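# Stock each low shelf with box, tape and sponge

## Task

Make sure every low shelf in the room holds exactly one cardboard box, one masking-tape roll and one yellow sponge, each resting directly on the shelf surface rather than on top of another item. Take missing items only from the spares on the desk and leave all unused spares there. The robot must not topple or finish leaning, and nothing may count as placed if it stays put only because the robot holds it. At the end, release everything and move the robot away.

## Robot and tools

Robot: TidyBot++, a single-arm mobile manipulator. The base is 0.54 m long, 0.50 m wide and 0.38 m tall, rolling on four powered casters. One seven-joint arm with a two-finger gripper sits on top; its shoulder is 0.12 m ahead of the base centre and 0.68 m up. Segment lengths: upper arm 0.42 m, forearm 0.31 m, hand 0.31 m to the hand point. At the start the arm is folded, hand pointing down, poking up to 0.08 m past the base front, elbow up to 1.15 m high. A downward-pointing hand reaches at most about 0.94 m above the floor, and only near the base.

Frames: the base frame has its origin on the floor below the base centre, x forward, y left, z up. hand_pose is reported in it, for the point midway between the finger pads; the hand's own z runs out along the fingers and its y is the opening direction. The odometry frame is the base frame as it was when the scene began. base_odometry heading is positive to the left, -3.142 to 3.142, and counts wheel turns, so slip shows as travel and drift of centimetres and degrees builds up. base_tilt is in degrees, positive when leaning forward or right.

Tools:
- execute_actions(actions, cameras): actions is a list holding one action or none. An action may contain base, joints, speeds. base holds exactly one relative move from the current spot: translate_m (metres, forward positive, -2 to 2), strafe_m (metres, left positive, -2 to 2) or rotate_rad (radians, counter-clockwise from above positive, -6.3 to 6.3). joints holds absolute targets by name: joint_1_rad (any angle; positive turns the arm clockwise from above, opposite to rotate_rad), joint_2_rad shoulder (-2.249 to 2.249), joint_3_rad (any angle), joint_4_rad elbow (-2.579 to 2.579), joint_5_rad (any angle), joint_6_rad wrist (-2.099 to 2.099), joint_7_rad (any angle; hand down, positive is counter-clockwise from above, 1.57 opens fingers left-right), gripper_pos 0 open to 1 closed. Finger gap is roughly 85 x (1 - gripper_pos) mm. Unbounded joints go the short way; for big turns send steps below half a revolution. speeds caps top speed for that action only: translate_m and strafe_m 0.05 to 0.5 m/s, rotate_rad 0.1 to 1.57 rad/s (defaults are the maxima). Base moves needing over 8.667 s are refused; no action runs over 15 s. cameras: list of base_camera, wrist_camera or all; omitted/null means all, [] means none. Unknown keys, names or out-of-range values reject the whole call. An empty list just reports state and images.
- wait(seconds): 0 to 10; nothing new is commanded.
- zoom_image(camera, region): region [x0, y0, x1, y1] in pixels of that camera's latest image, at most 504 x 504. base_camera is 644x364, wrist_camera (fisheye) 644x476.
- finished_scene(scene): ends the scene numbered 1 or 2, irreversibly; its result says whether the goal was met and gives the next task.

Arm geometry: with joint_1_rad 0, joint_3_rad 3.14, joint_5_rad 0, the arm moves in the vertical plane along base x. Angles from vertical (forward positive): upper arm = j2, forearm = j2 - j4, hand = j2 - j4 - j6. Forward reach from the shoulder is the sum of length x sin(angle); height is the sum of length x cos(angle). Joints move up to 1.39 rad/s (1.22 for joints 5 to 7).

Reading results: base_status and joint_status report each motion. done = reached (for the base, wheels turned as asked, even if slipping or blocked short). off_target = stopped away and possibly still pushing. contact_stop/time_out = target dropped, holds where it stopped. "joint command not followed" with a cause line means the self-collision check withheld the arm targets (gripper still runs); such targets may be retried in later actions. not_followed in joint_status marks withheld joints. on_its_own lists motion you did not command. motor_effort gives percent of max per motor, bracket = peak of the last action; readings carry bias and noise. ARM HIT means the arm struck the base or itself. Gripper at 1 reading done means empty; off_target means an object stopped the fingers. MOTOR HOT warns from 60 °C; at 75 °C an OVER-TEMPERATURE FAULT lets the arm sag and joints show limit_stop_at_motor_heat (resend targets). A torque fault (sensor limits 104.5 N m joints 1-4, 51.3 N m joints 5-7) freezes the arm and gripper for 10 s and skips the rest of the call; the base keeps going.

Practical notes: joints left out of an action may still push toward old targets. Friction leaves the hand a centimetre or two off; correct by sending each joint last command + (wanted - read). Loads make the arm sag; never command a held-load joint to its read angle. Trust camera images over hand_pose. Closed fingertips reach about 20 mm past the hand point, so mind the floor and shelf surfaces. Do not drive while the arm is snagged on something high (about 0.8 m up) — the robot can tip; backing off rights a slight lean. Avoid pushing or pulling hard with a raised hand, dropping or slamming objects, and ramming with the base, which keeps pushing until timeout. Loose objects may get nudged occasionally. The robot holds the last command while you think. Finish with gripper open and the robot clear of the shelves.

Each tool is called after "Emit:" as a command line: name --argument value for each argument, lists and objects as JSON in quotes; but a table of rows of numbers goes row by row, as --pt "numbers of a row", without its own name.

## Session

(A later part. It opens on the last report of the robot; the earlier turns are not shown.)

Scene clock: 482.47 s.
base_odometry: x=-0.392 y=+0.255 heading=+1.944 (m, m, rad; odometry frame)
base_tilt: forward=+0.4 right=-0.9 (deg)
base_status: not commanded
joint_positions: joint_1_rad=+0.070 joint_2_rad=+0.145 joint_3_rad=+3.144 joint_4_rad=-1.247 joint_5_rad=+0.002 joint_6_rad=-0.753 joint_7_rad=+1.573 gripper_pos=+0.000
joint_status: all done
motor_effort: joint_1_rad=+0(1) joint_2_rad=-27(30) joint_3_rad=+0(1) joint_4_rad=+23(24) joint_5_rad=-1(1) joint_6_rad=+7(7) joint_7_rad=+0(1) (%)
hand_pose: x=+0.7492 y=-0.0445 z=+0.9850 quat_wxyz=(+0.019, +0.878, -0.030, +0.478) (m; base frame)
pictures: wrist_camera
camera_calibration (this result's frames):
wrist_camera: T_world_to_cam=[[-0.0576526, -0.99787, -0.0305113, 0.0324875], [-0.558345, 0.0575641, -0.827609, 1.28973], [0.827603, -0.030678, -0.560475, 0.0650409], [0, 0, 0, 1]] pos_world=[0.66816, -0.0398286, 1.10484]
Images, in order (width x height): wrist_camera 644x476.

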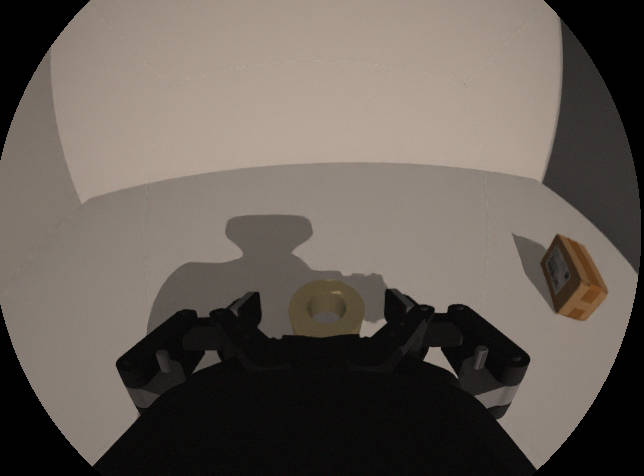

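Emit:
execute_actions --actions '[{"joints": {"gripper_pos": 1.0}}]' --cameras '["wrist_camera"]'

Scene clock: 489.00 s.
base_odometry: x=-0.392 y=+0.255 heading=+1.944 (m, m, rad; odometry frame)
base_tilt: forward=+0.4 right=-0.9 (deg)
base_status: not commanded
joint_positions: joint_1_rad=+0.070 joint_2_rad=+0.145 joint_3_rad=+3.144 joint_4_rad=-1.247 joint_5_rad=+0.002 joint_6_rad=-0.752 joint_7_rad=+1.573 gripper_pos=+0.497
joint_status: gripper_pos off_target (ended at +0.497, target +1.000)
motor_effort: joint_1_rad=-1(1) joint_2_rad=-27(28) joint_3_rad=+0(1) joint_4_rad=+22(23) joint_5_rad=-1(2) joint_6_rad=+7(8) joint_7_rad=-1(0) (%)
hand_pose: x=+0.7492 y=-0.0445 z=+0.9856 quat_wxyz=(+0.019, +0.877, -0.030, +0.478) (m; base frame)
pictures: wrist_camera
camera_calibration (this result's frames):
wrist_camera: T_world_to_cam=[[-0.0576011, -0.997874, -0.0304867, 0.032443], [-0.556995, 0.0574647, -0.828526, 1.29014], [0.828516, -0.030743, -0.559121, 0.0633608], [0, 0, 0, 1]] pos_world=[0.667976, -0.0398157, 1.10533]
Images, in order (width x height): wrist_camera 644x476.

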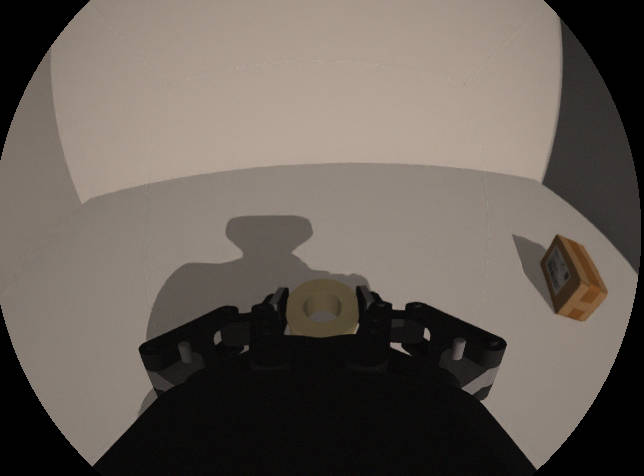

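Emit:
execute_actions --actions '[{"joints": {"joint_1_rad": 0.520, "joint_2_rad": 0.374, "joint_4_rad": -0.631, "joint_6_rad": -1.135}}]' --cameras '["wrist_camera"]'

Scene clock: 502.53 s.
base_odometry: x=-0.392 y=+0.255 heading=+1.944 (m, m, rad; odometry frame)
base_tilt: forward=+0.4 right=-0.9 (deg)
base_status: not commanded
joint_positions: joint_1_rad=+0.509 joint_2_rad=+0.360 joint_3_rad=+3.145 joint_4_rad=-0.653 joint_5_rad=+0.002 joint_6_rad=-1.113 joint_7_rad=+1.573 gripper_pos=+0.497
joint_status: all done
motor_effort: joint_1_rad=-1(1) joint_2_rad=-34(33) joint_3_rad=+0(1) joint_4_rad=+20(23) joint_5_rad=-1(2) joint_6_rad=+8(8) joint_7_rad=-1(0) (%)
hand_pose: x=+0.7117 y=-0.3323 z=+1.0778 quat_wxyz=(+0.125, +0.846, -0.221, +0.470) (m; base frame)
pictures: wrist_camera
camera_calibration (this result's frames):
wrist_camera: T_world_to_cam=[[-0.478032, -0.877846, -0.0295164, 0.0839519], [-0.467152, 0.282559, -0.837812, 1.38303], [0.74381, -0.386713, -0.54516, 0.0640065], [0, 0, 0, 1]] pos_world=[0.638608, -0.292338, 1.19609]
Images, in order (width x height): wrist_camera 644x476.

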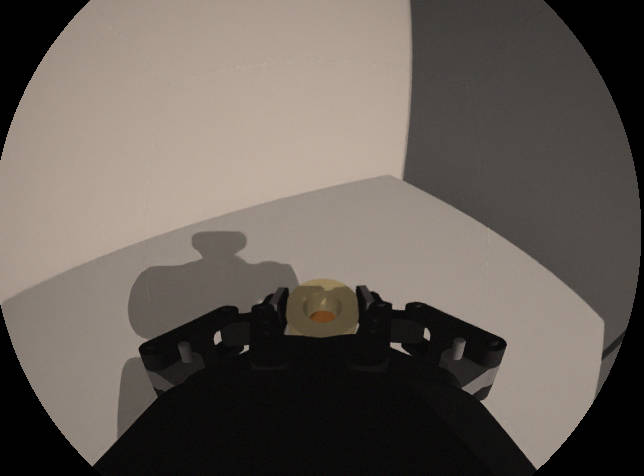

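Emit:
zoom_image --camera "wrist_camera" --region '[260, 270, 390, 370]'

Region (260, 270, 390, 370) of wrist_camera's 644x476 image, scaled by 3.877; it fills the top 388 rows of this view, and the rest is white.

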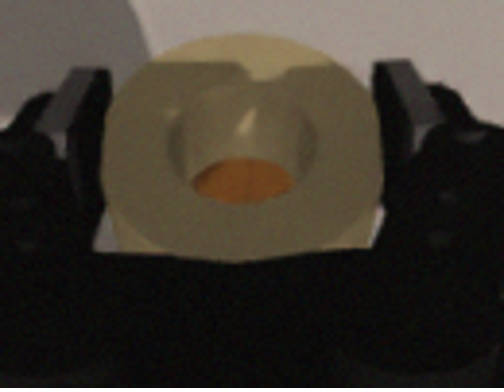

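Emit:
execute_actions --actions '[{"joints": {"joint_1_rad": 0.524, "joint_2_rad": 0.380, "joint_4_rad": -0.819, "joint_6_rad": -0.950}}]' --cameras '["wrist_camera"]'

Scene clock: 514.37 s.
base_odometry: x=-0.392 y=+0.255 heading=+1.944 (m, m, rad; odometry frame)
base_tilt: forward=+0.4 right=-0.9 (deg)
base_status: not commanded
joint_positions: joint_1_rad=+0.509 joint_2_rad=+0.366 joint_3_rad=+3.145 joint_4_rad=-0.793 joint_5_rad=+0.002 joint_6_rad=-0.966 joint_7_rad=+1.573 gripper_pos=+0.497
joint_status: all done
motor_effort: joint_1_rad=-1(0) joint_2_rad=-33(36) joint_3_rad=+0(1) joint_4_rad=+20(22) joint_5_rad=-1(1) joint_6_rad=+7(7) joint_7_rad=+0(0) (%)
hand_pose: x=+0.7326 y=-0.3441 z=+1.0364 quat_wxyz=(+0.125, +0.845, -0.220, +0.470) (m; base frame)
pictures: wrist_camera
camera_calibration (this result's frames):
wrist_camera: T_world_to_cam=[[-0.477793, -0.877982, -0.0293422, 0.0819757], [-0.466651, 0.281964, -0.838292, 1.36138], [0.744279, -0.386837, -0.544431, 0.0202391], [0, 0, 0, 1]] pos_world=[0.659391, -0.304057, 1.15466]
Images, in order (width x height): wrist_camera 644x476.

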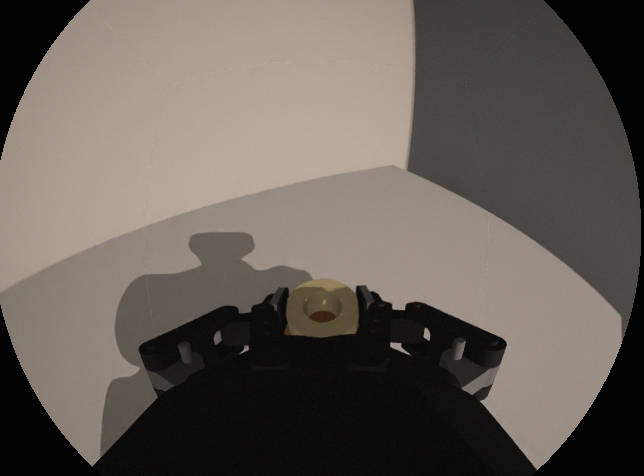

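Emit:
execute_actions --actions '[{"joints": {"gripper_pos": 0.0}}]' --cameras '["wrist_camera"]'

Scene clock: 518.27 s.
base_odometry: x=-0.392 y=+0.255 heading=+1.944 (m, m, rad; odometry frame)
base_tilt: forward=+0.4 right=-0.9 (deg)
base_status: not commanded
joint_positions: joint_1_rad=+0.509 joint_2_rad=+0.367 joint_3_rad=+3.145 joint_4_rad=-0.798 joint_5_rad=+0.002 joint_6_rad=-0.966 joint_7_rad=+1.573 gripper_pos=+0.000
joint_status: all done
motor_effort: joint_1_rad=-1(0) joint_2_rad=-35(35) joint_3_rad=-1(0) joint_4_rad=+21(21) joint_5_rad=-1(2) joint_6_rad=+8(8) joint_7_rad=+0(1) (%)
hand_pose: x=+0.7327 y=-0.3441 z=+1.0330 quat_wxyz=(+0.125, +0.847, -0.221, +0.468) (m; base frame)
pictures: wrist_camera
camera_calibration (this result's frames):
wrist_camera: T_world_to_cam=[[-0.477952, -0.877893, -0.0294254, 0.082105], [-0.470996, 0.284413, -0.835028, 1.35921], [0.741435, -0.385244, -0.549419, 0.0261229], [0, 0, 0, 1]] pos_world=[0.660054, -0.304433, 1.15174]
Images, in order (width x height): wrist_camera 644x476.

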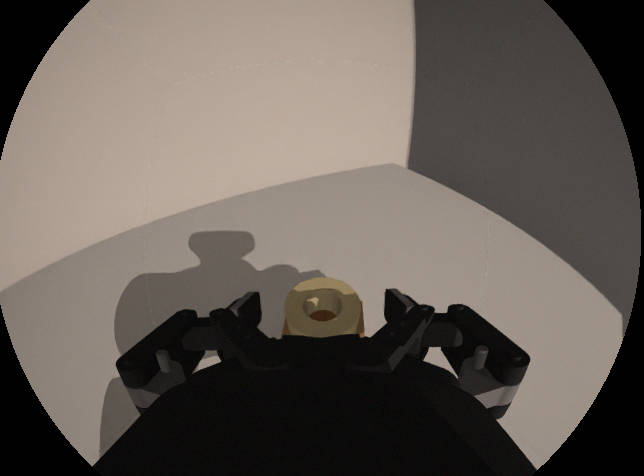

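Emit:
zoom_image --camera "wrist_camera" --region '[240, 265, 410, 355]'

Region (240, 265, 410, 355) of wrist_camera's 644x476 image, scaled by 2.965; it fills the top 267 rows of this view, and the rest is white.

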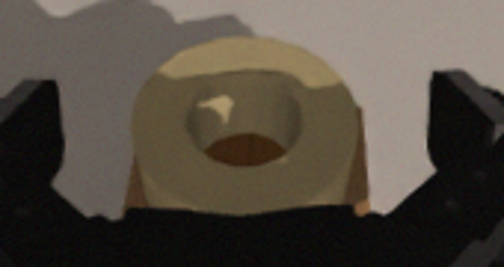

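Emit:
execute_actions --actions '[{"joints": {"joint_2_rad": 0.212, "joint_4_rad": -1.115, "joint_6_rad": -0.796}}]' --cameras '["wrist_camera"]'

Scene clock: 531.93 s.
base_odometry: x=-0.392 y=+0.255 heading=+1.944 (m, m, rad; odometry frame)
base_tilt: forward=+0.3 right=-0.9 (deg)
base_status: not commanded
joint_positions: joint_1_rad=+0.509 joint_2_rad=+0.220 joint_3_rad=+3.145 joint_4_rad=-1.094 joint_5_rad=+0.002 joint_6_rad=-0.819 joint_7_rad=+1.573 gripper_pos=+0.000
joint_status: all done
motor_effort: joint_1_rad=-1(1) joint_2_rad=-31(35) joint_3_rad=+0(0) joint_4_rad=+22(23) joint_5_rad=-1(2) joint_6_rad=+8(7) joint_7_rad=+0(0) (%)
hand_pose: x=+0.6941 y=-0.3227 z=+1.0062 quat_wxyz=(+0.124, +0.847, -0.221, +0.467) (m; base frame)
pictures: wrist_camera
camera_calibration (this result's frames):
wrist_camera: T_world_to_cam=[[-0.477877, -0.877919, -0.0298684, 0.0820882], [-0.472077, 0.285343, -0.8341, 1.31266], [0.740795, -0.384497, -0.550804, 0.0503748], [0, 0, 0, 1]] pos_world=[0.62159, -0.283124, 1.12509]
Images, in order (width x height): wrist_camera 644x476.

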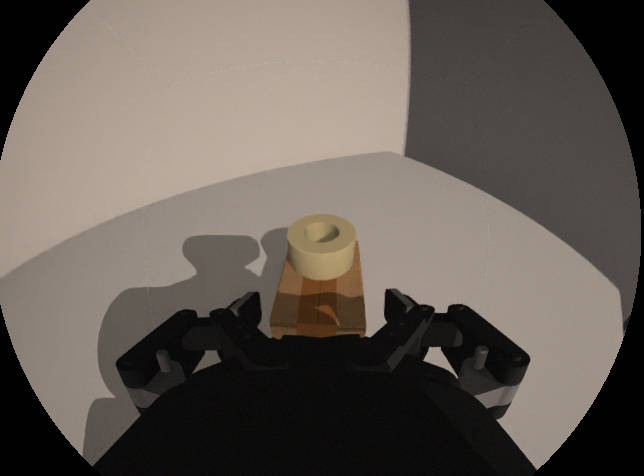

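Emit:
zoom_image --camera "wrist_camera" --region '[230, 200, 420, 360]'

Region (230, 200, 420, 360) of wrist_camera's 644x476 image, scaled by 2.653; it fills the top 424 rows of this view, and the rest is white.

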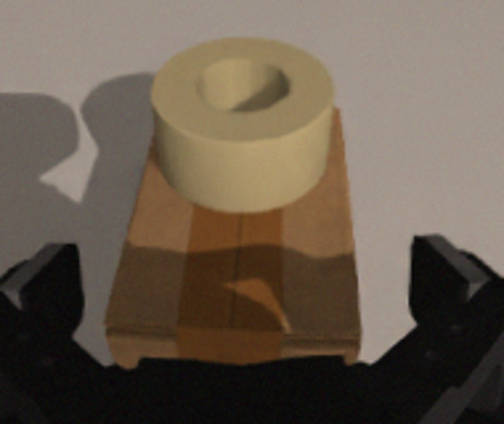

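Emit:
execute_actions --actions '[{"joints": {"joint_2_rad": 0.255, "joint_6_rad": -0.778}}]' --cameras '["wrist_camera"]'

Scene clock: 541.60 s.
base_odometry: x=-0.392 y=+0.255 heading=+1.944 (m, m, rad; odometry frame)
base_tilt: forward=+0.4 right=-0.9 (deg)
base_status: not commanded
joint_positions: joint_1_rad=+0.509 joint_2_rad=+0.247 joint_3_rad=+3.145 joint_4_rad=-1.097 joint_5_rad=+0.002 joint_6_rad=-0.801 joint_7_rad=+1.573 gripper_pos=+0.000
joint_status: all done
motor_effort: joint_1_rad=-1(0) joint_2_rad=-30(32) joint_3_rad=-1(0) joint_4_rad=+22(22) joint_5_rad=-1(1) joint_6_rad=+7(8) joint_7_rad=-1(1) (%)
hand_pose: x=+0.7038 y=-0.3281 z=+0.9917 quat_wxyz=(+0.123, +0.850, -0.222, +0.462) (m; base frame)
pictures: wrist_camera
camera_calibration (this result's frames):
wrist_camera: T_world_to_cam=[[-0.478126, -0.877781, -0.0299252, 0.0818089], [-0.480211, 0.289795, -0.827899, 1.30778], [0.735386, -0.381469, -0.560079, 0.0470258], [0, 0, 0, 1]] pos_world=[0.632544, -0.289239, 1.1115]
Images, in order (width x height): wrist_camera 644x476.

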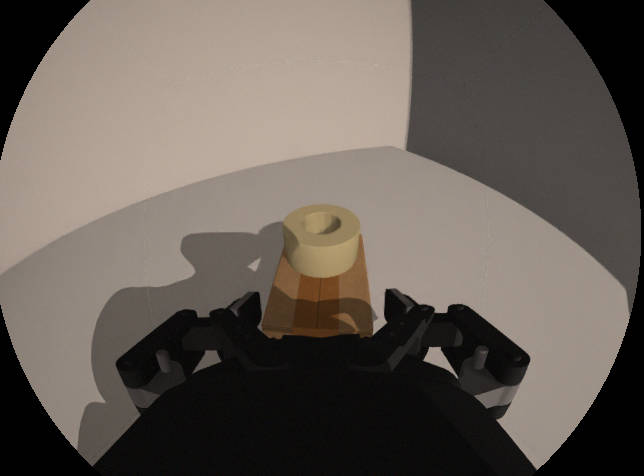

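Emit:
execute_actions --actions '[{"joints": {"gripper_pos": 1.0}}]' --cameras '["wrist_camera"]'

Scene clock: 543.73 s.
base_odometry: x=-0.392 y=+0.255 heading=+1.944 (m, m, rad; odometry frame)
base_tilt: forward=+0.3 right=-0.9 (deg)
base_status: not commanded
joint_positions: joint_1_rad=+0.509 joint_2_rad=+0.247 joint_3_rad=+3.145 joint_4_rad=-1.097 joint_5_rad=+0.002 joint_6_rad=-0.799 joint_7_rad=+1.573 gripper_pos=+0.346
joint_status: gripper_pos off_target (ended at +0.346, target +1.000)
motor_effort: joint_1_rad=-1(1) joint_2_rad=-31(31) joint_3_rad=-1(1) joint_4_rad=+22(22) joint_5_rad=-1(1) joint_6_rad=+8(7) joint_7_rad=+0(1) (%)
hand_pose: x=+0.7041 y=-0.3283 z=+0.9922 quat_wxyz=(+0.123, +0.849, -0.221, +0.463) (m; base frame)
pictures: wrist_camera
camera_calibration (this result's frames):
wrist_camera: T_world_to_cam=[[-0.478077, -0.877809, -0.0298796, 0.0817295], [-0.478885, 0.289029, -0.828934, 1.30821], [0.736282, -0.381985, -0.558548, 0.0447968], [0, 0, 0, 1]] pos_world=[0.632571, -0.289255, 1.11188]
Images, in order (width x height): wrist_camera 644x476.

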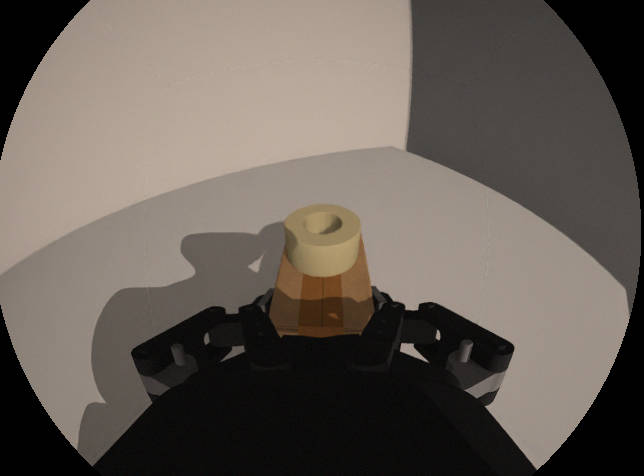

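Emit:
execute_actions --actions '[{"base": {"translate_m": -2.0}, "joints": {"joint_1_rad": 0.96, "joint_2_rad": -0.145, "joint_6_rad": -1.125}}]'

Scene clock: 560.30 s.
base_odometry: x=+0.336 y=-1.608 heading=+1.944 (m, m, rad; odometry frame)
base_tilt: forward=+0.3 right=-0.8 (deg)
base_status: done
joint_positions: joint_1_rad=+0.949 joint_2_rad=-0.142 joint_3_rad=+3.154 joint_4_rad=-1.114 joint_5_rad=+0.006 joint_6_rad=-1.112 joint_7_rad=+1.573 gripper_pos=+0.346
joint_status: all done
motor_effort: joint_1_rad=-1(2) joint_2_rad=-14(38) joint_3_rad=+0(3) joint_4_rad=+21(26) joint_5_rad=-1(2) joint_6_rad=+9(10) joint_7_rad=+0(0) (%)
hand_pose: x=+0.3879 y=-0.3870 z=+1.1230 quat_wxyz=(+0.236, +0.766, -0.399, +0.446) (m; base frame)
pictures: base_camera, wrist_camera
camera_calibration (this result's frames):
wrist_camera: T_world_to_cam=[[-0.811761, -0.583267, -0.0290617, 0.125474], [-0.27668, 0.427939, -0.860416, 1.29284], [0.514289, -0.690411, -0.508762, 0.239032], [0, 0, 0, 1]] pos_world=[0.336625, -0.31504, 1.23763]
Images, in order (width x height): base_camera 644x364, wrist_camera 644x476.

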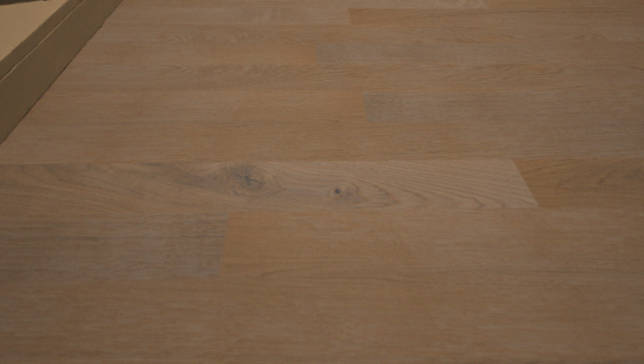

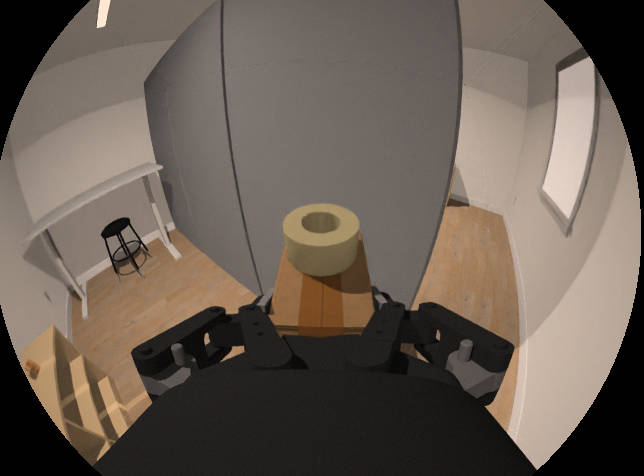

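Emit:
zoom_image --camera "wrist_camera" --region '[380, 140, 540, 330]'

Region (380, 140, 540, 330) of wrist_camera's 644x476 image, scaled by 2.653; it fills the left 424 columns of this view, and the rest is white.

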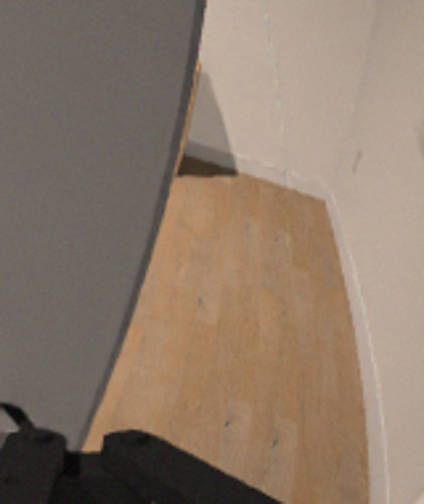

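Emit:
execute_actions --actions '[{"base": {"strafe_m": -2.0}, "joints": {"joint_1_rad": 1.42}}]'

Scene clock: 573.70 s.
base_odometry: x=+2.200 y=-0.881 heading=+1.943 (m, m, rad; odometry frame)
base_tilt: forward=+0.3 right=-0.8 (deg)
base_status: done
joint_positions: joint_1_rad=+1.408 joint_2_rad=-0.135 joint_3_rad=+3.154 joint_4_rad=-1.114 joint_5_rad=+0.006 joint_6_rad=-1.115 joint_7_rad=+1.573 gripper_pos=+0.346
joint_status: all done
motor_effort: joint_1_rad=+0(1) joint_2_rad=-15(18) joint_3_rad=+0(1) joint_4_rad=+22(23) joint_5_rad=-1(1) joint_6_rad=+9(9) joint_7_rad=+0(1) (%)
hand_pose: x=+0.1888 y=-0.4687 z=+1.1187 quat_wxyz=(+0.328, +0.657, -0.565, +0.378) (m; base frame)
pictures: base_camera, wrist_camera
camera_calibration (this result's frames):
wrist_camera: T_world_to_cam=[[-0.986318, -0.162261, -0.0291199, 0.146338], [-0.0594972, 0.515112, -0.855056, 1.26291], [0.153742, -0.841624, -0.517718, 0.290006], [0, 0, 0, 1]] pos_world=[0.17489, -0.382721, 1.23426]
Images, in order (width x height): base_camera 644x364, wrist_camera 644x476.

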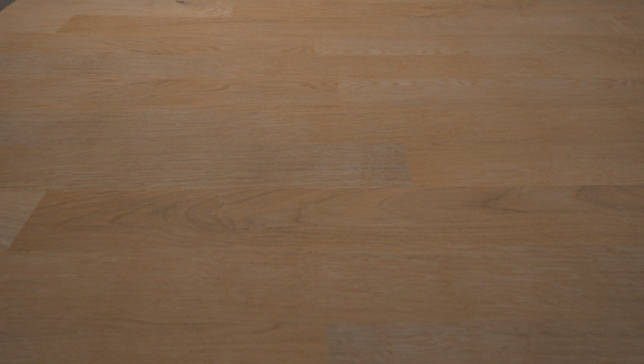

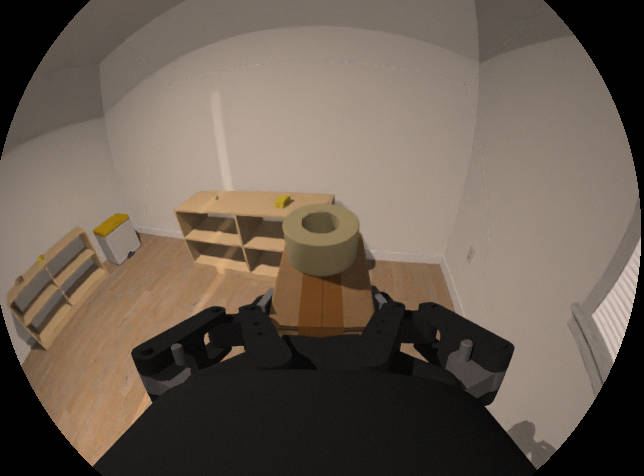

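Emit:
zoom_image --camera "wrist_camera" --region '[165, 175, 345, 290]'

Emit:
zoom_image --camera "wrist_camera" --region '[0, 200, 160, 360]'

Region (165, 175, 345, 290) of wrist_camera's 644x476 image, scaled by 2.800; it fills the top 322 rows of this view, and the rest is white.

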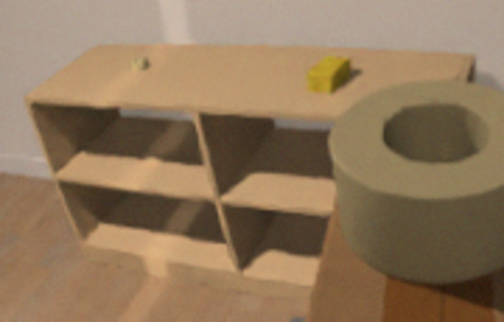

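Region (0, 200, 160, 360) of wrist_camera's 644x476 image, scaled by 3.150.

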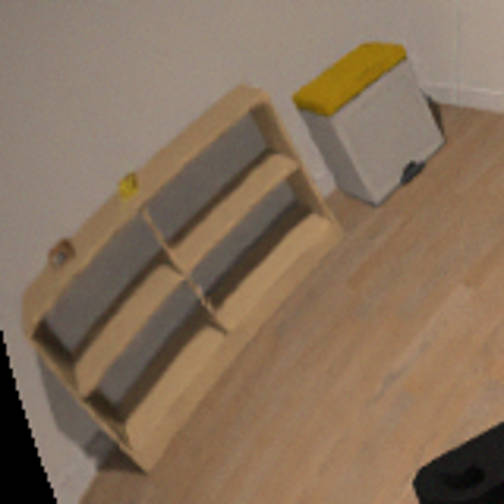

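Emit:
execute_actions --actions '[{"base": {"strafe_m": -0.92}, "joints": {"joint_1_rad": 1.142, "joint_2_rad": 0.795, "joint_6_rad": -0.164}}]'

Scene clock: 605.33 s.
base_odometry: x=+3.057 y=-0.547 heading=+1.943 (m, m, rad; odometry frame)
base_tilt: forward=+0.3 right=-0.8 (deg)
base_status: done
joint_positions: joint_1_rad=+1.153 joint_2_rad=+0.811 joint_3_rad=+3.154 joint_4_rad=-1.118 joint_5_rad=+0.006 joint_6_rad=-0.191 joint_7_rad=+1.573 gripper_pos=+0.346
joint_status: all done
motor_effort: joint_1_rad=+0(4) joint_2_rad=-51(55) joint_3_rad=+0(2) joint_4_rad=+23(26) joint_5_rad=-2(1) joint_6_rad=+8(10) joint_7_rad=+0(0) (%)
hand_pose: x=+0.4641 y=-0.7931 z=+0.6989 quat_wxyz=(+0.273, +0.732, -0.474, +0.405) (m; base frame)
pictures: base_camera, wrist_camera
camera_calibration (this result's frames):
wrist_camera: T_world_to_cam=[[-0.910256, -0.413657, -0.017931, 0.11055], [-0.209867, 0.498279, -0.841233, 1.13419], [0.356917, -0.761975, -0.540375, -0.257914], [0, 0, 0, 1]] pos_world=[0.430712, -0.71594, 0.816734]
Images, in order (width x height): base_camera 644x364, wrist_camera 644x476.

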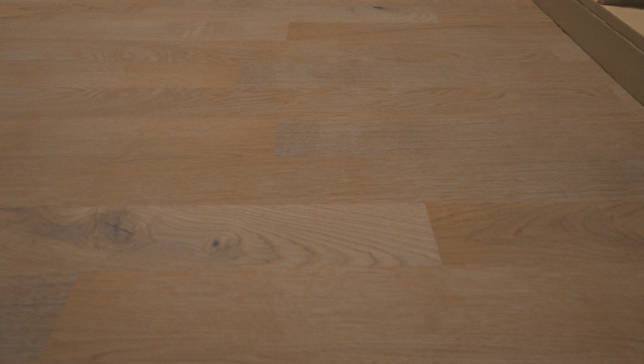

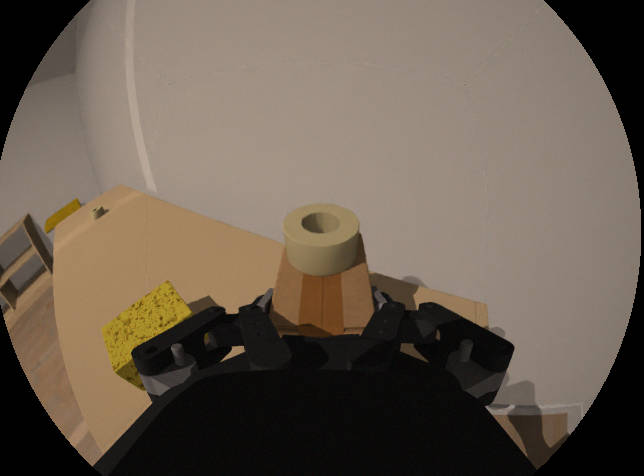

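Emit:
execute_actions --actions '[{"joints": {"joint_2_rad": 0.803, "joint_4_rad": -1.308, "joint_6_rad": -0.014}}]' --cameras '["wrist_camera"]'

Scene clock: 619.37 s.
base_odometry: x=+3.057 y=-0.547 heading=+1.943 (m, m, rad; odometry frame)
base_tilt: forward=+0.3 right=-0.8 (deg)
base_status: not commanded
joint_positions: joint_1_rad=+1.153 joint_2_rad=+0.806 joint_3_rad=+3.154 joint_4_rad=-1.282 joint_5_rad=+0.006 joint_6_rad=-0.033 joint_7_rad=+1.573 gripper_pos=+0.346
joint_status: all done
motor_effort: joint_1_rad=-1(2) joint_2_rad=-46(52) joint_3_rad=+0(1) joint_4_rad=+19(24) joint_5_rad=-1(1) joint_6_rad=+7(9) joint_7_rad=+0(0) (%)
hand_pose: x=+0.4550 y=-0.7724 z=+0.6547 quat_wxyz=(+0.273, +0.732, -0.474, +0.405) (m; base frame)
pictures: wrist_camera
camera_calibration (this result's frames):
wrist_camera: T_world_to_cam=[[-0.909938, -0.414338, -0.0183599, 0.109599], [-0.210182, 0.498842, -0.840821, 1.08504], [0.357543, -0.761236, -0.541002, -0.262096], [0, 0, 0, 1]] pos_world=[0.421495, -0.695371, 0.772544]
Images, in order (width x height): wrist_camera 644x476.

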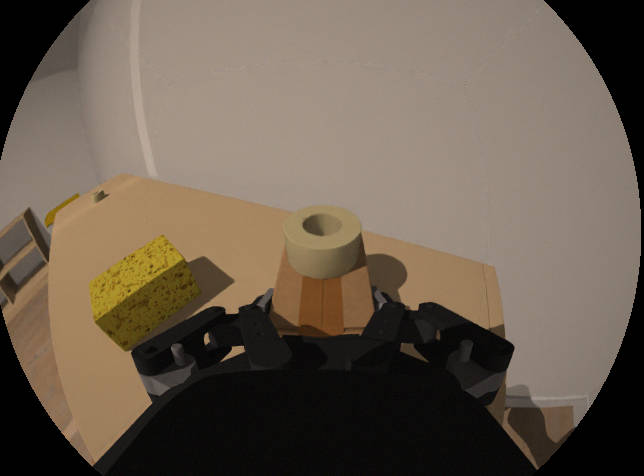

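Emit:
execute_actions --actions '[{"joints": {"gripper_pos": 0.0, "joint_4_rad": -1.285}}]' --cameras '["wrist_camera"]'

Scene clock: 622.17 s.
base_odometry: x=+3.057 y=-0.547 heading=+1.943 (m, m, rad; odometry frame)
base_tilt: forward=+0.3 right=-0.8 (deg)
base_status: not commanded
joint_positions: joint_1_rad=+1.153 joint_2_rad=+0.806 joint_3_rad=+3.154 joint_4_rad=-1.282 joint_5_rad=+0.006 joint_6_rad=-0.033 joint_7_rad=+1.573 gripper_pos=+0.000
joint_status: all done
motor_effort: joint_1_rad=+0(1) joint_2_rad=-48(50) joint_3_rad=-1(1) joint_4_rad=+20(21) joint_5_rad=-2(1) joint_6_rad=+7(8) joint_7_rad=+0(0) (%)
hand_pose: x=+0.4550 y=-0.7725 z=+0.6548 quat_wxyz=(+0.273, +0.732, -0.474, +0.405) (m; base frame)
pictures: wrist_camera
camera_calibration (this result's frames):
wrist_camera: T_world_to_cam=[[-0.909934, -0.414346, -0.0183543, 0.109591], [-0.210082, 0.498609, -0.840985, 1.08511], [0.35761, -0.761385, -0.540748, -0.262401], [0, 0, 0, 1]] pos_world=[0.42152, -0.695426, 0.772681]
Images, in order (width x height): wrist_camera 644x476.

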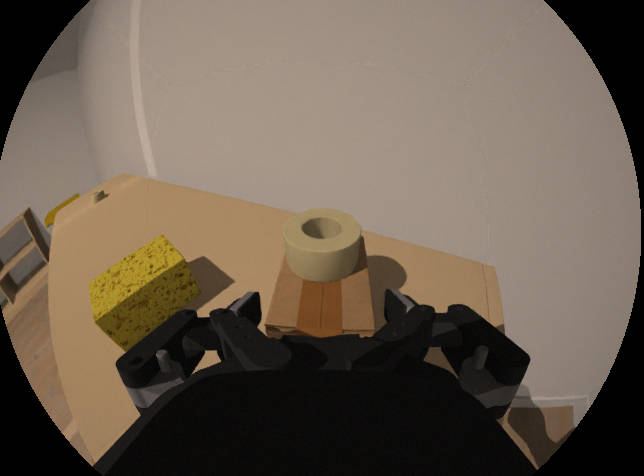

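Emit:
execute_actions --actions '[{"joints": {"joint_2_rad": 0.833, "joint_4_rad": -1.064, "joint_6_rad": -0.235}}]' --cameras '["wrist_camera"]'

Scene clock: 633.93 s.
base_odometry: x=+3.057 y=-0.547 heading=+1.943 (m, m, rad; odometry frame)
base_tilt: forward=+0.3 right=-0.8 (deg)
base_status: not commanded
joint_positions: joint_1_rad=+1.153 joint_2_rad=+0.818 joint_3_rad=+3.154 joint_4_rad=-1.080 joint_5_rad=+0.006 joint_6_rad=-0.211 joint_7_rad=+1.573 gripper_pos=+0.000
joint_status: all done
motor_effort: joint_1_rad=-1(1) joint_2_rad=-50(50) joint_3_rad=-1(1) joint_4_rad=+22(23) joint_5_rad=-1(1) joint_6_rad=+8(7) joint_7_rad=-1(0) (%)
hand_pose: x=+0.4671 y=-0.7996 z=+0.7085 quat_wxyz=(+0.276, +0.730, -0.473, +0.409) (m; base frame)
pictures: wrist_camera
camera_calibration (this result's frames):
wrist_camera: T_world_to_cam=[[-0.910151, -0.413901, -0.0176371, 0.11027], [-0.206378, 0.489909, -0.846993, 1.14192], [0.359212, -0.767252, -0.531312, -0.270494], [0, 0, 0, 1]] pos_world=[0.433195, -0.721334, 0.825428]
Images, in order (width x height): wrist_camera 644x476.

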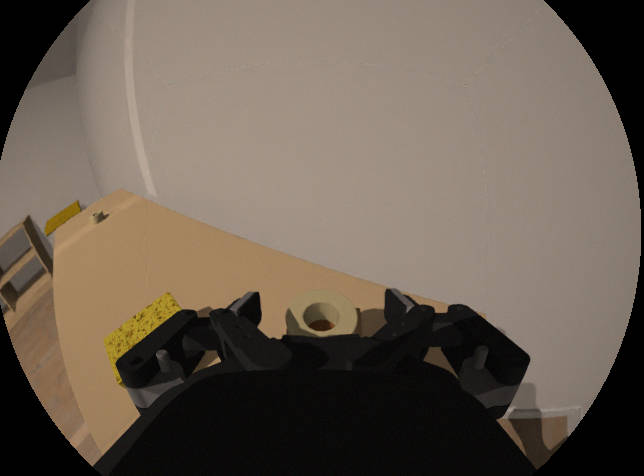

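Emit:
execute_actions --actions '[{"joints": {"joint_6_rad": -0.268, "gripper_pos": 1.0}}]' --cameras '["wrist_camera"]'

Scene clock: 639.37 s.
base_odometry: x=+3.057 y=-0.547 heading=+1.943 (m, m, rad; odometry frame)
base_tilt: forward=+0.3 right=-0.8 (deg)
base_status: not commanded
joint_positions: joint_1_rad=+1.153 joint_2_rad=+0.821 joint_3_rad=+3.154 joint_4_rad=-1.078 joint_5_rad=+0.006 joint_6_rad=-0.248 joint_7_rad=+1.573 gripper_pos=+0.503
joint_status: gripper_pos off_target (ended at +0.503, target +1.000); the others done
motor_effort: joint_1_rad=-1(1) joint_2_rad=-48(52) joint_3_rad=-1(1) joint_4_rad=+21(23) joint_5_rad=-1(1) joint_6_rad=+7(8) joint_7_rad=-1(1) (%)
hand_pose: x=+0.4648 y=-0.7947 z=+0.6980 quat_wxyz=(+0.267, +0.737, -0.478, +0.395) (m; base frame)
pictures: wrist_camera
camera_calibration (this result's frames):
wrist_camera: T_world_to_cam=[[-0.910633, -0.412816, -0.0181827, 0.111505], [-0.218546, 0.518503, -0.826675, 1.14429], [0.350692, -0.748824, -0.562386, -0.231203], [0, 0, 0, 1]] pos_world=[0.4327, -0.720416, 0.817954]
Images, in order (width x height): wrist_camera 644x476.

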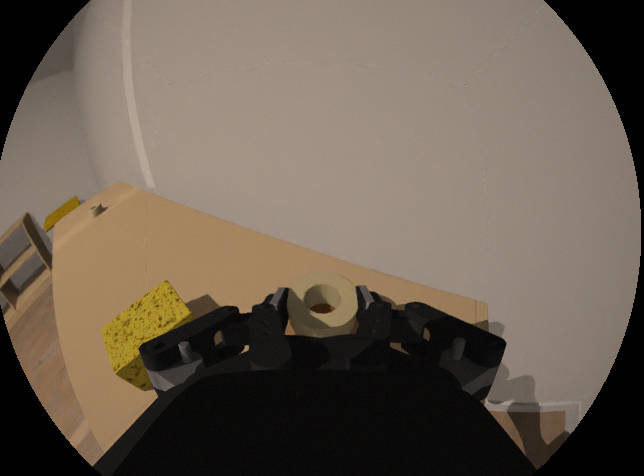

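Emit:
execute_actions --actions '[{"joints": {"joint_2_rad": 0.745}}]' --cameras '["wrist_camera"]'

Scene clock: 663.50 s.
base_odometry: x=+3.057 y=-0.547 heading=+1.943 (m, m, rad; odometry frame)
base_tilt: forward=+0.3 right=-0.8 (deg)
base_status: not commanded
joint_positions: joint_1_rad=+1.153 joint_2_rad=+0.748 joint_3_rad=+3.154 joint_4_rad=-1.076 joint_5_rad=+0.006 joint_6_rad=-0.249 joint_7_rad=+1.573 gripper_pos=+0.503
joint_status: all done
motor_effort: joint_1_rad=-1(1) joint_2_rad=-48(53) joint_3_rad=+0(1) joint_4_rad=+22(23) joint_5_rad=-1(1) joint_6_rad=+8(8) joint_7_rad=+0(1) (%)
hand_pose: x=+0.4635 y=-0.7917 z=+0.7615 quat_wxyz=(+0.285, +0.722, -0.468, +0.422) (m; base frame)
pictures: wrist_camera
camera_calibration (this result's frames):
wrist_camera: T_world_to_cam=[[-0.910099, -0.414019, -0.0175611, 0.111015], [-0.193306, 0.461648, -0.865745, 1.16803], [0.366542, -0.784519, -0.500177, -0.275706], [0, 0, 0, 1]] pos_world=[0.427879, -0.709553, 0.875264]
Images, in order (width x height): wrist_camera 644x476.

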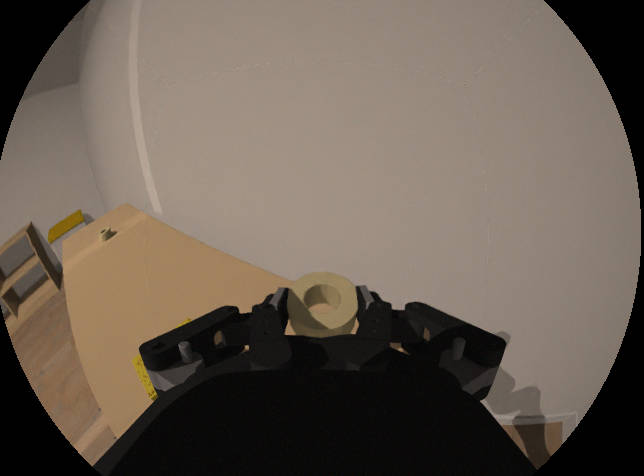

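Emit:
execute_actions --actions '[]'

Scene clock: 671.03 s.
base_odometry: x=+3.057 y=-0.547 heading=+1.943 (m, m, rad; odometry frame)
base_tilt: forward=+0.3 right=-0.8 (deg)
base_status: not commanded
joint_positions: joint_1_rad=+1.153 joint_2_rad=+0.748 joint_3_rad=+3.154 joint_4_rad=-1.076 joint_5_rad=+0.006 joint_6_rad=-0.249 joint_7_rad=+1.573 gripper_pos=+0.503
joint_status: all done
motor_effort: joint_1_rad=-1(1) joint_2_rad=-49(53) joint_3_rad=-1(1) joint_4_rad=+23(23) joint_5_rad=-2(1) joint_6_rad=+8(8) joint_7_rad=-1(1) (%)
hand_pose: x=+0.4635 y=-0.7917 z=+0.7615 quat_wxyz=(+0.285, +0.722, -0.468, +0.422) (m; base frame)
pictures: base_camera, wrist_camera
camera_calibration (this result's frames):
wrist_camera: T_world_to_cam=[[-0.910099, -0.414019, -0.0175612, 0.111015], [-0.193306, 0.461648, -0.865745, 1.16803], [0.366542, -0.784519, -0.500178, -0.275706], [0, 0, 0, 1]] pos_world=[0.427879, -0.709553, 0.875264]
Images, in order (width x height): base_camera 644x364, wrist_camera 644x476.

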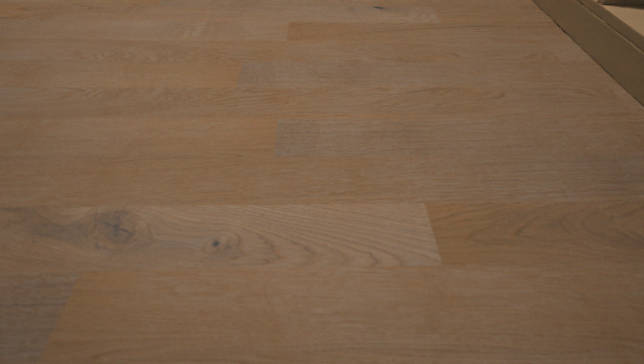

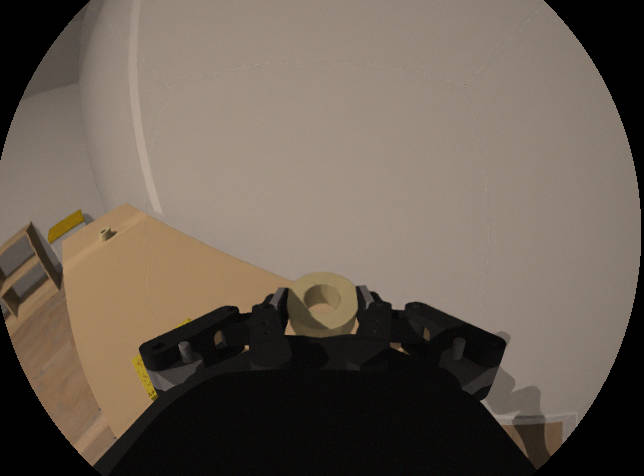

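Emit:
zoom_image --camera "wrist_camera" --region '[0, 170, 240, 420]'

Region (0, 170, 240, 420) of wrist_camera's 644x476 image, scaled by 2.016; it fills the left 484 columns of this view, and the rest is white.

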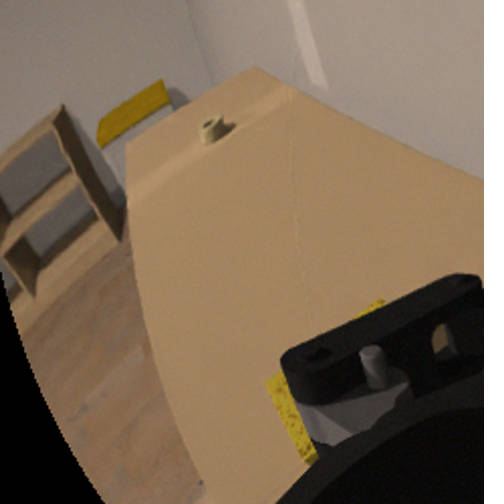

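Emit:
execute_actions --actions '[{"base": {"translate_m": 1.9}, "joints": {"joint_1_rad": -0.10, "joint_2_rad": 0.775}}]'

Scene clock: 681.83 s.
base_odometry: x=+2.367 y=+1.224 heading=+1.943 (m, m, rad; odometry frame)
base_tilt: forward=+0.4 right=-0.9 (deg)
base_status: done
joint_positions: joint_1_rad=-0.097 joint_2_rad=+0.769 joint_3_rad=+3.157 joint_4_rad=-1.076 joint_5_rad=+0.006 joint_6_rad=-0.250 joint_7_rad=+1.573 gripper_pos=+0.503
joint_status: all done
motor_effort: joint_1_rad=+0(8) joint_2_rad=-51(51) joint_3_rad=-1(3) joint_4_rad=+22(23) joint_5_rad=-1(2) joint_6_rad=+8(8) joint_7_rad=+0(0) (%)
hand_pose: x=+0.9804 y=+0.0756 z=+0.7431 quat_wxyz=(-0.014, +0.865, +0.043, +0.499) (m; base frame)
pictures: base_camera, wrist_camera
camera_calibration (this result's frames):
wrist_camera: T_world_to_cam=[[0.103361, -0.994514, -0.0160684, -0.0105808], [-0.517889, -0.0400184, -0.854511, 1.19942], [0.84918, 0.0966447, -0.519184, -0.319686], [0, 0, 0, 1]] pos_world=[0.893729, 0.0683719, 0.858769]
Images, in order (width x height): base_camera 644x364, wrist_camera 644x476.

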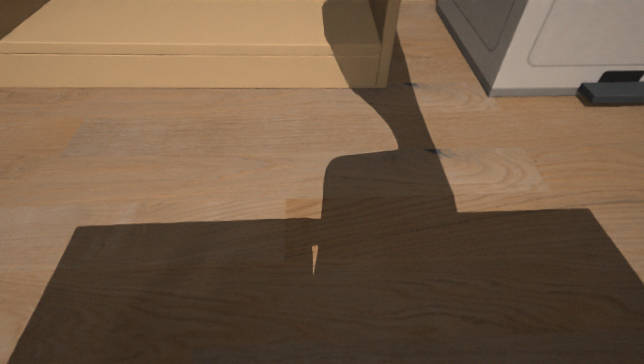

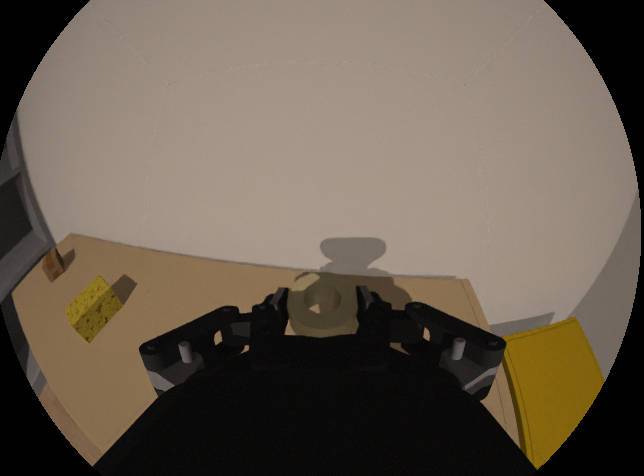

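Emit:
execute_actions --actions '[{"joints": {"joint_2_rad": 0.897, "joint_6_rad": -0.155}}]'

Scene clock: 693.73 s.
base_odometry: x=+2.367 y=+1.223 heading=+1.943 (m, m, rad; odometry frame)
base_tilt: forward=+0.4 right=-0.9 (deg)
base_status: not commanded
joint_positions: joint_1_rad=-0.097 joint_2_rad=+0.900 joint_3_rad=+3.157 joint_4_rad=-1.075 joint_5_rad=+0.006 joint_6_rad=-0.172 joint_7_rad=+1.573 gripper_pos=+0.503
joint_status: all done
motor_effort: joint_1_rad=-1(0) joint_2_rad=-51(55) joint_3_rad=-1(2) joint_4_rad=+21(23) joint_5_rad=+0(1) joint_6_rad=+7(8) joint_7_rad=-1(0) (%)
hand_pose: x=+0.9953 y=+0.0773 z=+0.6503 quat_wxyz=(-0.013, +0.878, +0.044, +0.477) (m; base frame)
pictures: base_camera, wrist_camera
camera_calibration (this result's frames):
wrist_camera: T_world_to_cam=[[0.10384, -0.994469, -0.0157715, -0.0126078], [-0.561064, -0.0454766, -0.826522, 1.15305], [0.821234, 0.0946746, -0.562683, -0.324432], [0, 0, 0, 1]] pos_world=[0.91468, 0.0706144, 0.770273]
Images, in order (width x height): base_camera 644x364, wrist_camera 644x476.

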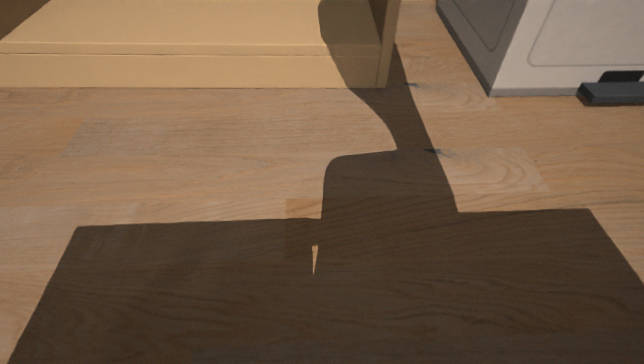

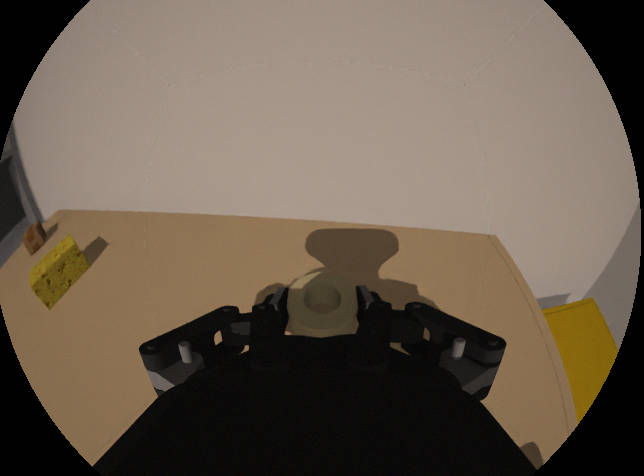

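Emit:
zoom_image --camera "wrist_camera" --region '[220, 200, 440, 380]'

Region (220, 200, 440, 380) of wrist_camera's 644x476 image, scaled by 2.291; it fills the top 412 rows of this view, and the rest is white.

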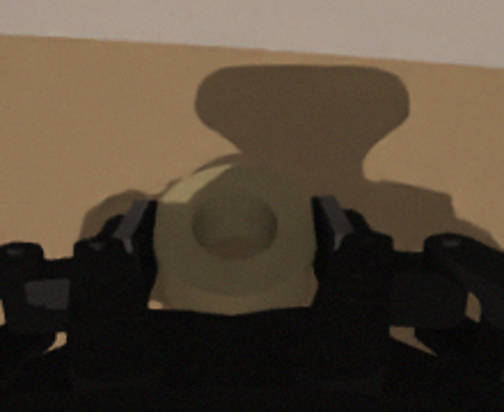

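Emit:
execute_actions --actions '[{"joints": {"gripper_pos": 0.15}}]' --cameras '["wrist_camera"]'

Scene clock: 700.40 s.
base_odometry: x=+2.367 y=+1.223 heading=+1.943 (m, m, rad; odometry frame)
base_tilt: forward=+0.4 right=-0.9 (deg)
base_status: not commanded
joint_positions: joint_1_rad=-0.097 joint_2_rad=+0.900 joint_3_rad=+3.157 joint_4_rad=-1.075 joint_5_rad=+0.006 joint_6_rad=-0.172 joint_7_rad=+1.573 gripper_pos=+0.150
joint_status: all done
motor_effort: joint_1_rad=-1(1) joint_2_rad=-50(52) joint_3_rad=-1(1) joint_4_rad=+21(21) joint_5_rad=-1(1) joint_6_rad=+8(8) joint_7_rad=-1(0) (%)
hand_pose: x=+0.9953 y=+0.0773 z=+0.6503 quat_wxyz=(-0.013, +0.878, +0.044, +0.477) (m; base frame)
pictures: wrist_camera
camera_calibration (this result's frames):
wrist_camera: T_world_to_cam=[[0.10384, -0.994469, -0.0157714, -0.0126079], [-0.561064, -0.0454768, -0.826522, 1.15305], [0.821234, 0.0946746, -0.562683, -0.324432], [0, 0, 0, 1]] pos_world=[0.91468, 0.0706145, 0.770273]
Images, in order (width x height): wrist_camera 644x476.

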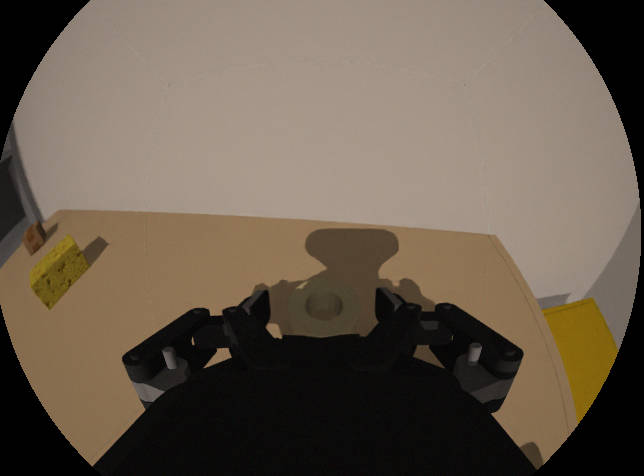

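Emit:
execute_actions --actions '[{"joints": {"joint_2_rad": 0.72, "joint_6_rad": -0.33}}]' --cameras '["wrist_camera"]'

Emit:
execute_actions --actions '[{"joints": {"joint_1_rad": 1.9, "joint_2_rad": 0.0, "joint_4_rad": -1.5, "joint_6_rad": -0.6}}]' --cameras '["wrist_camera"]'

Scene clock: 711.40 s.
base_odometry: x=+2.367 y=+1.223 heading=+1.943 (m, m, rad; odometry frame)
base_tilt: forward=+0.4 right=-0.9 (deg)
base_status: not commanded
joint_positions: joint_1_rad=-0.097 joint_2_rad=+0.714 joint_3_rad=+3.157 joint_4_rad=-1.072 joint_5_rad=+0.006 joint_6_rad=-0.307 joint_7_rad=+1.573 gripper_pos=+0.150
joint_status: all done
motor_effort: joint_1_rad=-1(0) joint_2_rad=-47(55) joint_3_rad=-1(0) joint_4_rad=+22(23) joint_5_rad=-1(1) joint_6_rad=+8(8) joint_7_rad=-1(0) (%)
hand_pose: x=+0.9685 y=+0.0743 z=+0.7775 quat_wxyz=(-0.014, +0.865, +0.042, +0.501) (m; base frame)
pictures: wrist_camera
camera_calibration (this result's frames):
wrist_camera: T_world_to_cam=[[0.10256, -0.994589, -0.0165603, -0.0089205], [-0.515763, -0.0389345, -0.855846, 1.22146], [0.850571, 0.0963172, -0.516965, -0.294604], [0, 0, 0, 1]] pos_world=[0.881478, 0.06706, 0.892931]
Images, in order (width x height): wrist_camera 644x476.

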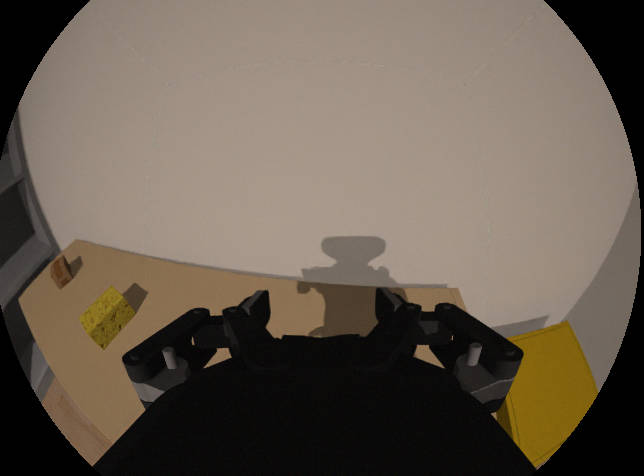

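Scene clock: 714.50 s.
base_odometry: x=+2.367 y=+1.223 heading=+1.943 (m, m, rad; odometry frame)
base_tilt: forward=+0.3 right=-0.8 (deg)
base_status: not commanded
joint_positions: joint_1_rad=+1.890 joint_2_rad=+0.012 joint_3_rad=+3.157 joint_4_rad=-1.477 joint_5_rad=+0.006 joint_6_rad=-0.577 joint_7_rad=+1.573 gripper_pos=+0.150
joint_status: all done
motor_effort: joint_1_rad=+0(4) joint_2_rad=-23(48) joint_3_rad=+0(3) joint_4_rad=+23(23) joint_5_rad=-1(1) joint_6_rad=+8(7) joint_7_rad=+0(1) (%)
hand_pose: x=-0.0752 y=-0.5599 z=+0.9801 quat_wxyz=(+0.419, +0.499, -0.699, +0.294) (m; base frame)
pictures: wrist_camera
camera_calibration (this result's frames):
wrist_camera: T_world_to_cam=[[-0.949607, 0.31238, -0.0257992, 0.132428], [0.175653, 0.462179, -0.869216, 1.17758], [-0.259602, -0.829945, -0.493759, 0.134153], [0, 0, 0, 1]] pos_world=[-0.0462637, -0.474281, 1.09323]
Images, in order (width x height): wrist_camera 644x476.

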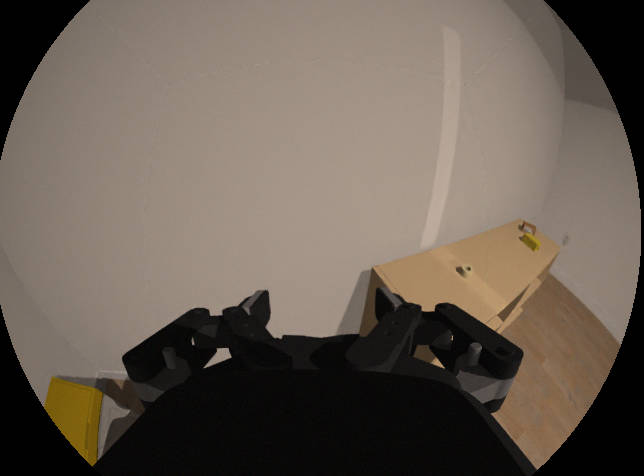

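Emit:
zoom_image --camera "wrist_camera" --region '[440, 200, 600, 300]'

Region (440, 200, 600, 300) of wrist_camera's 644x476 image, scaled by 3.150; it fills the top 315 rows of this view, and the rest is white.

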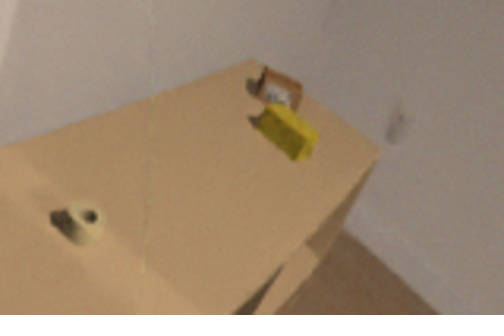

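Emit:
finished_scene --scene 2

The scene is finished: the task was done.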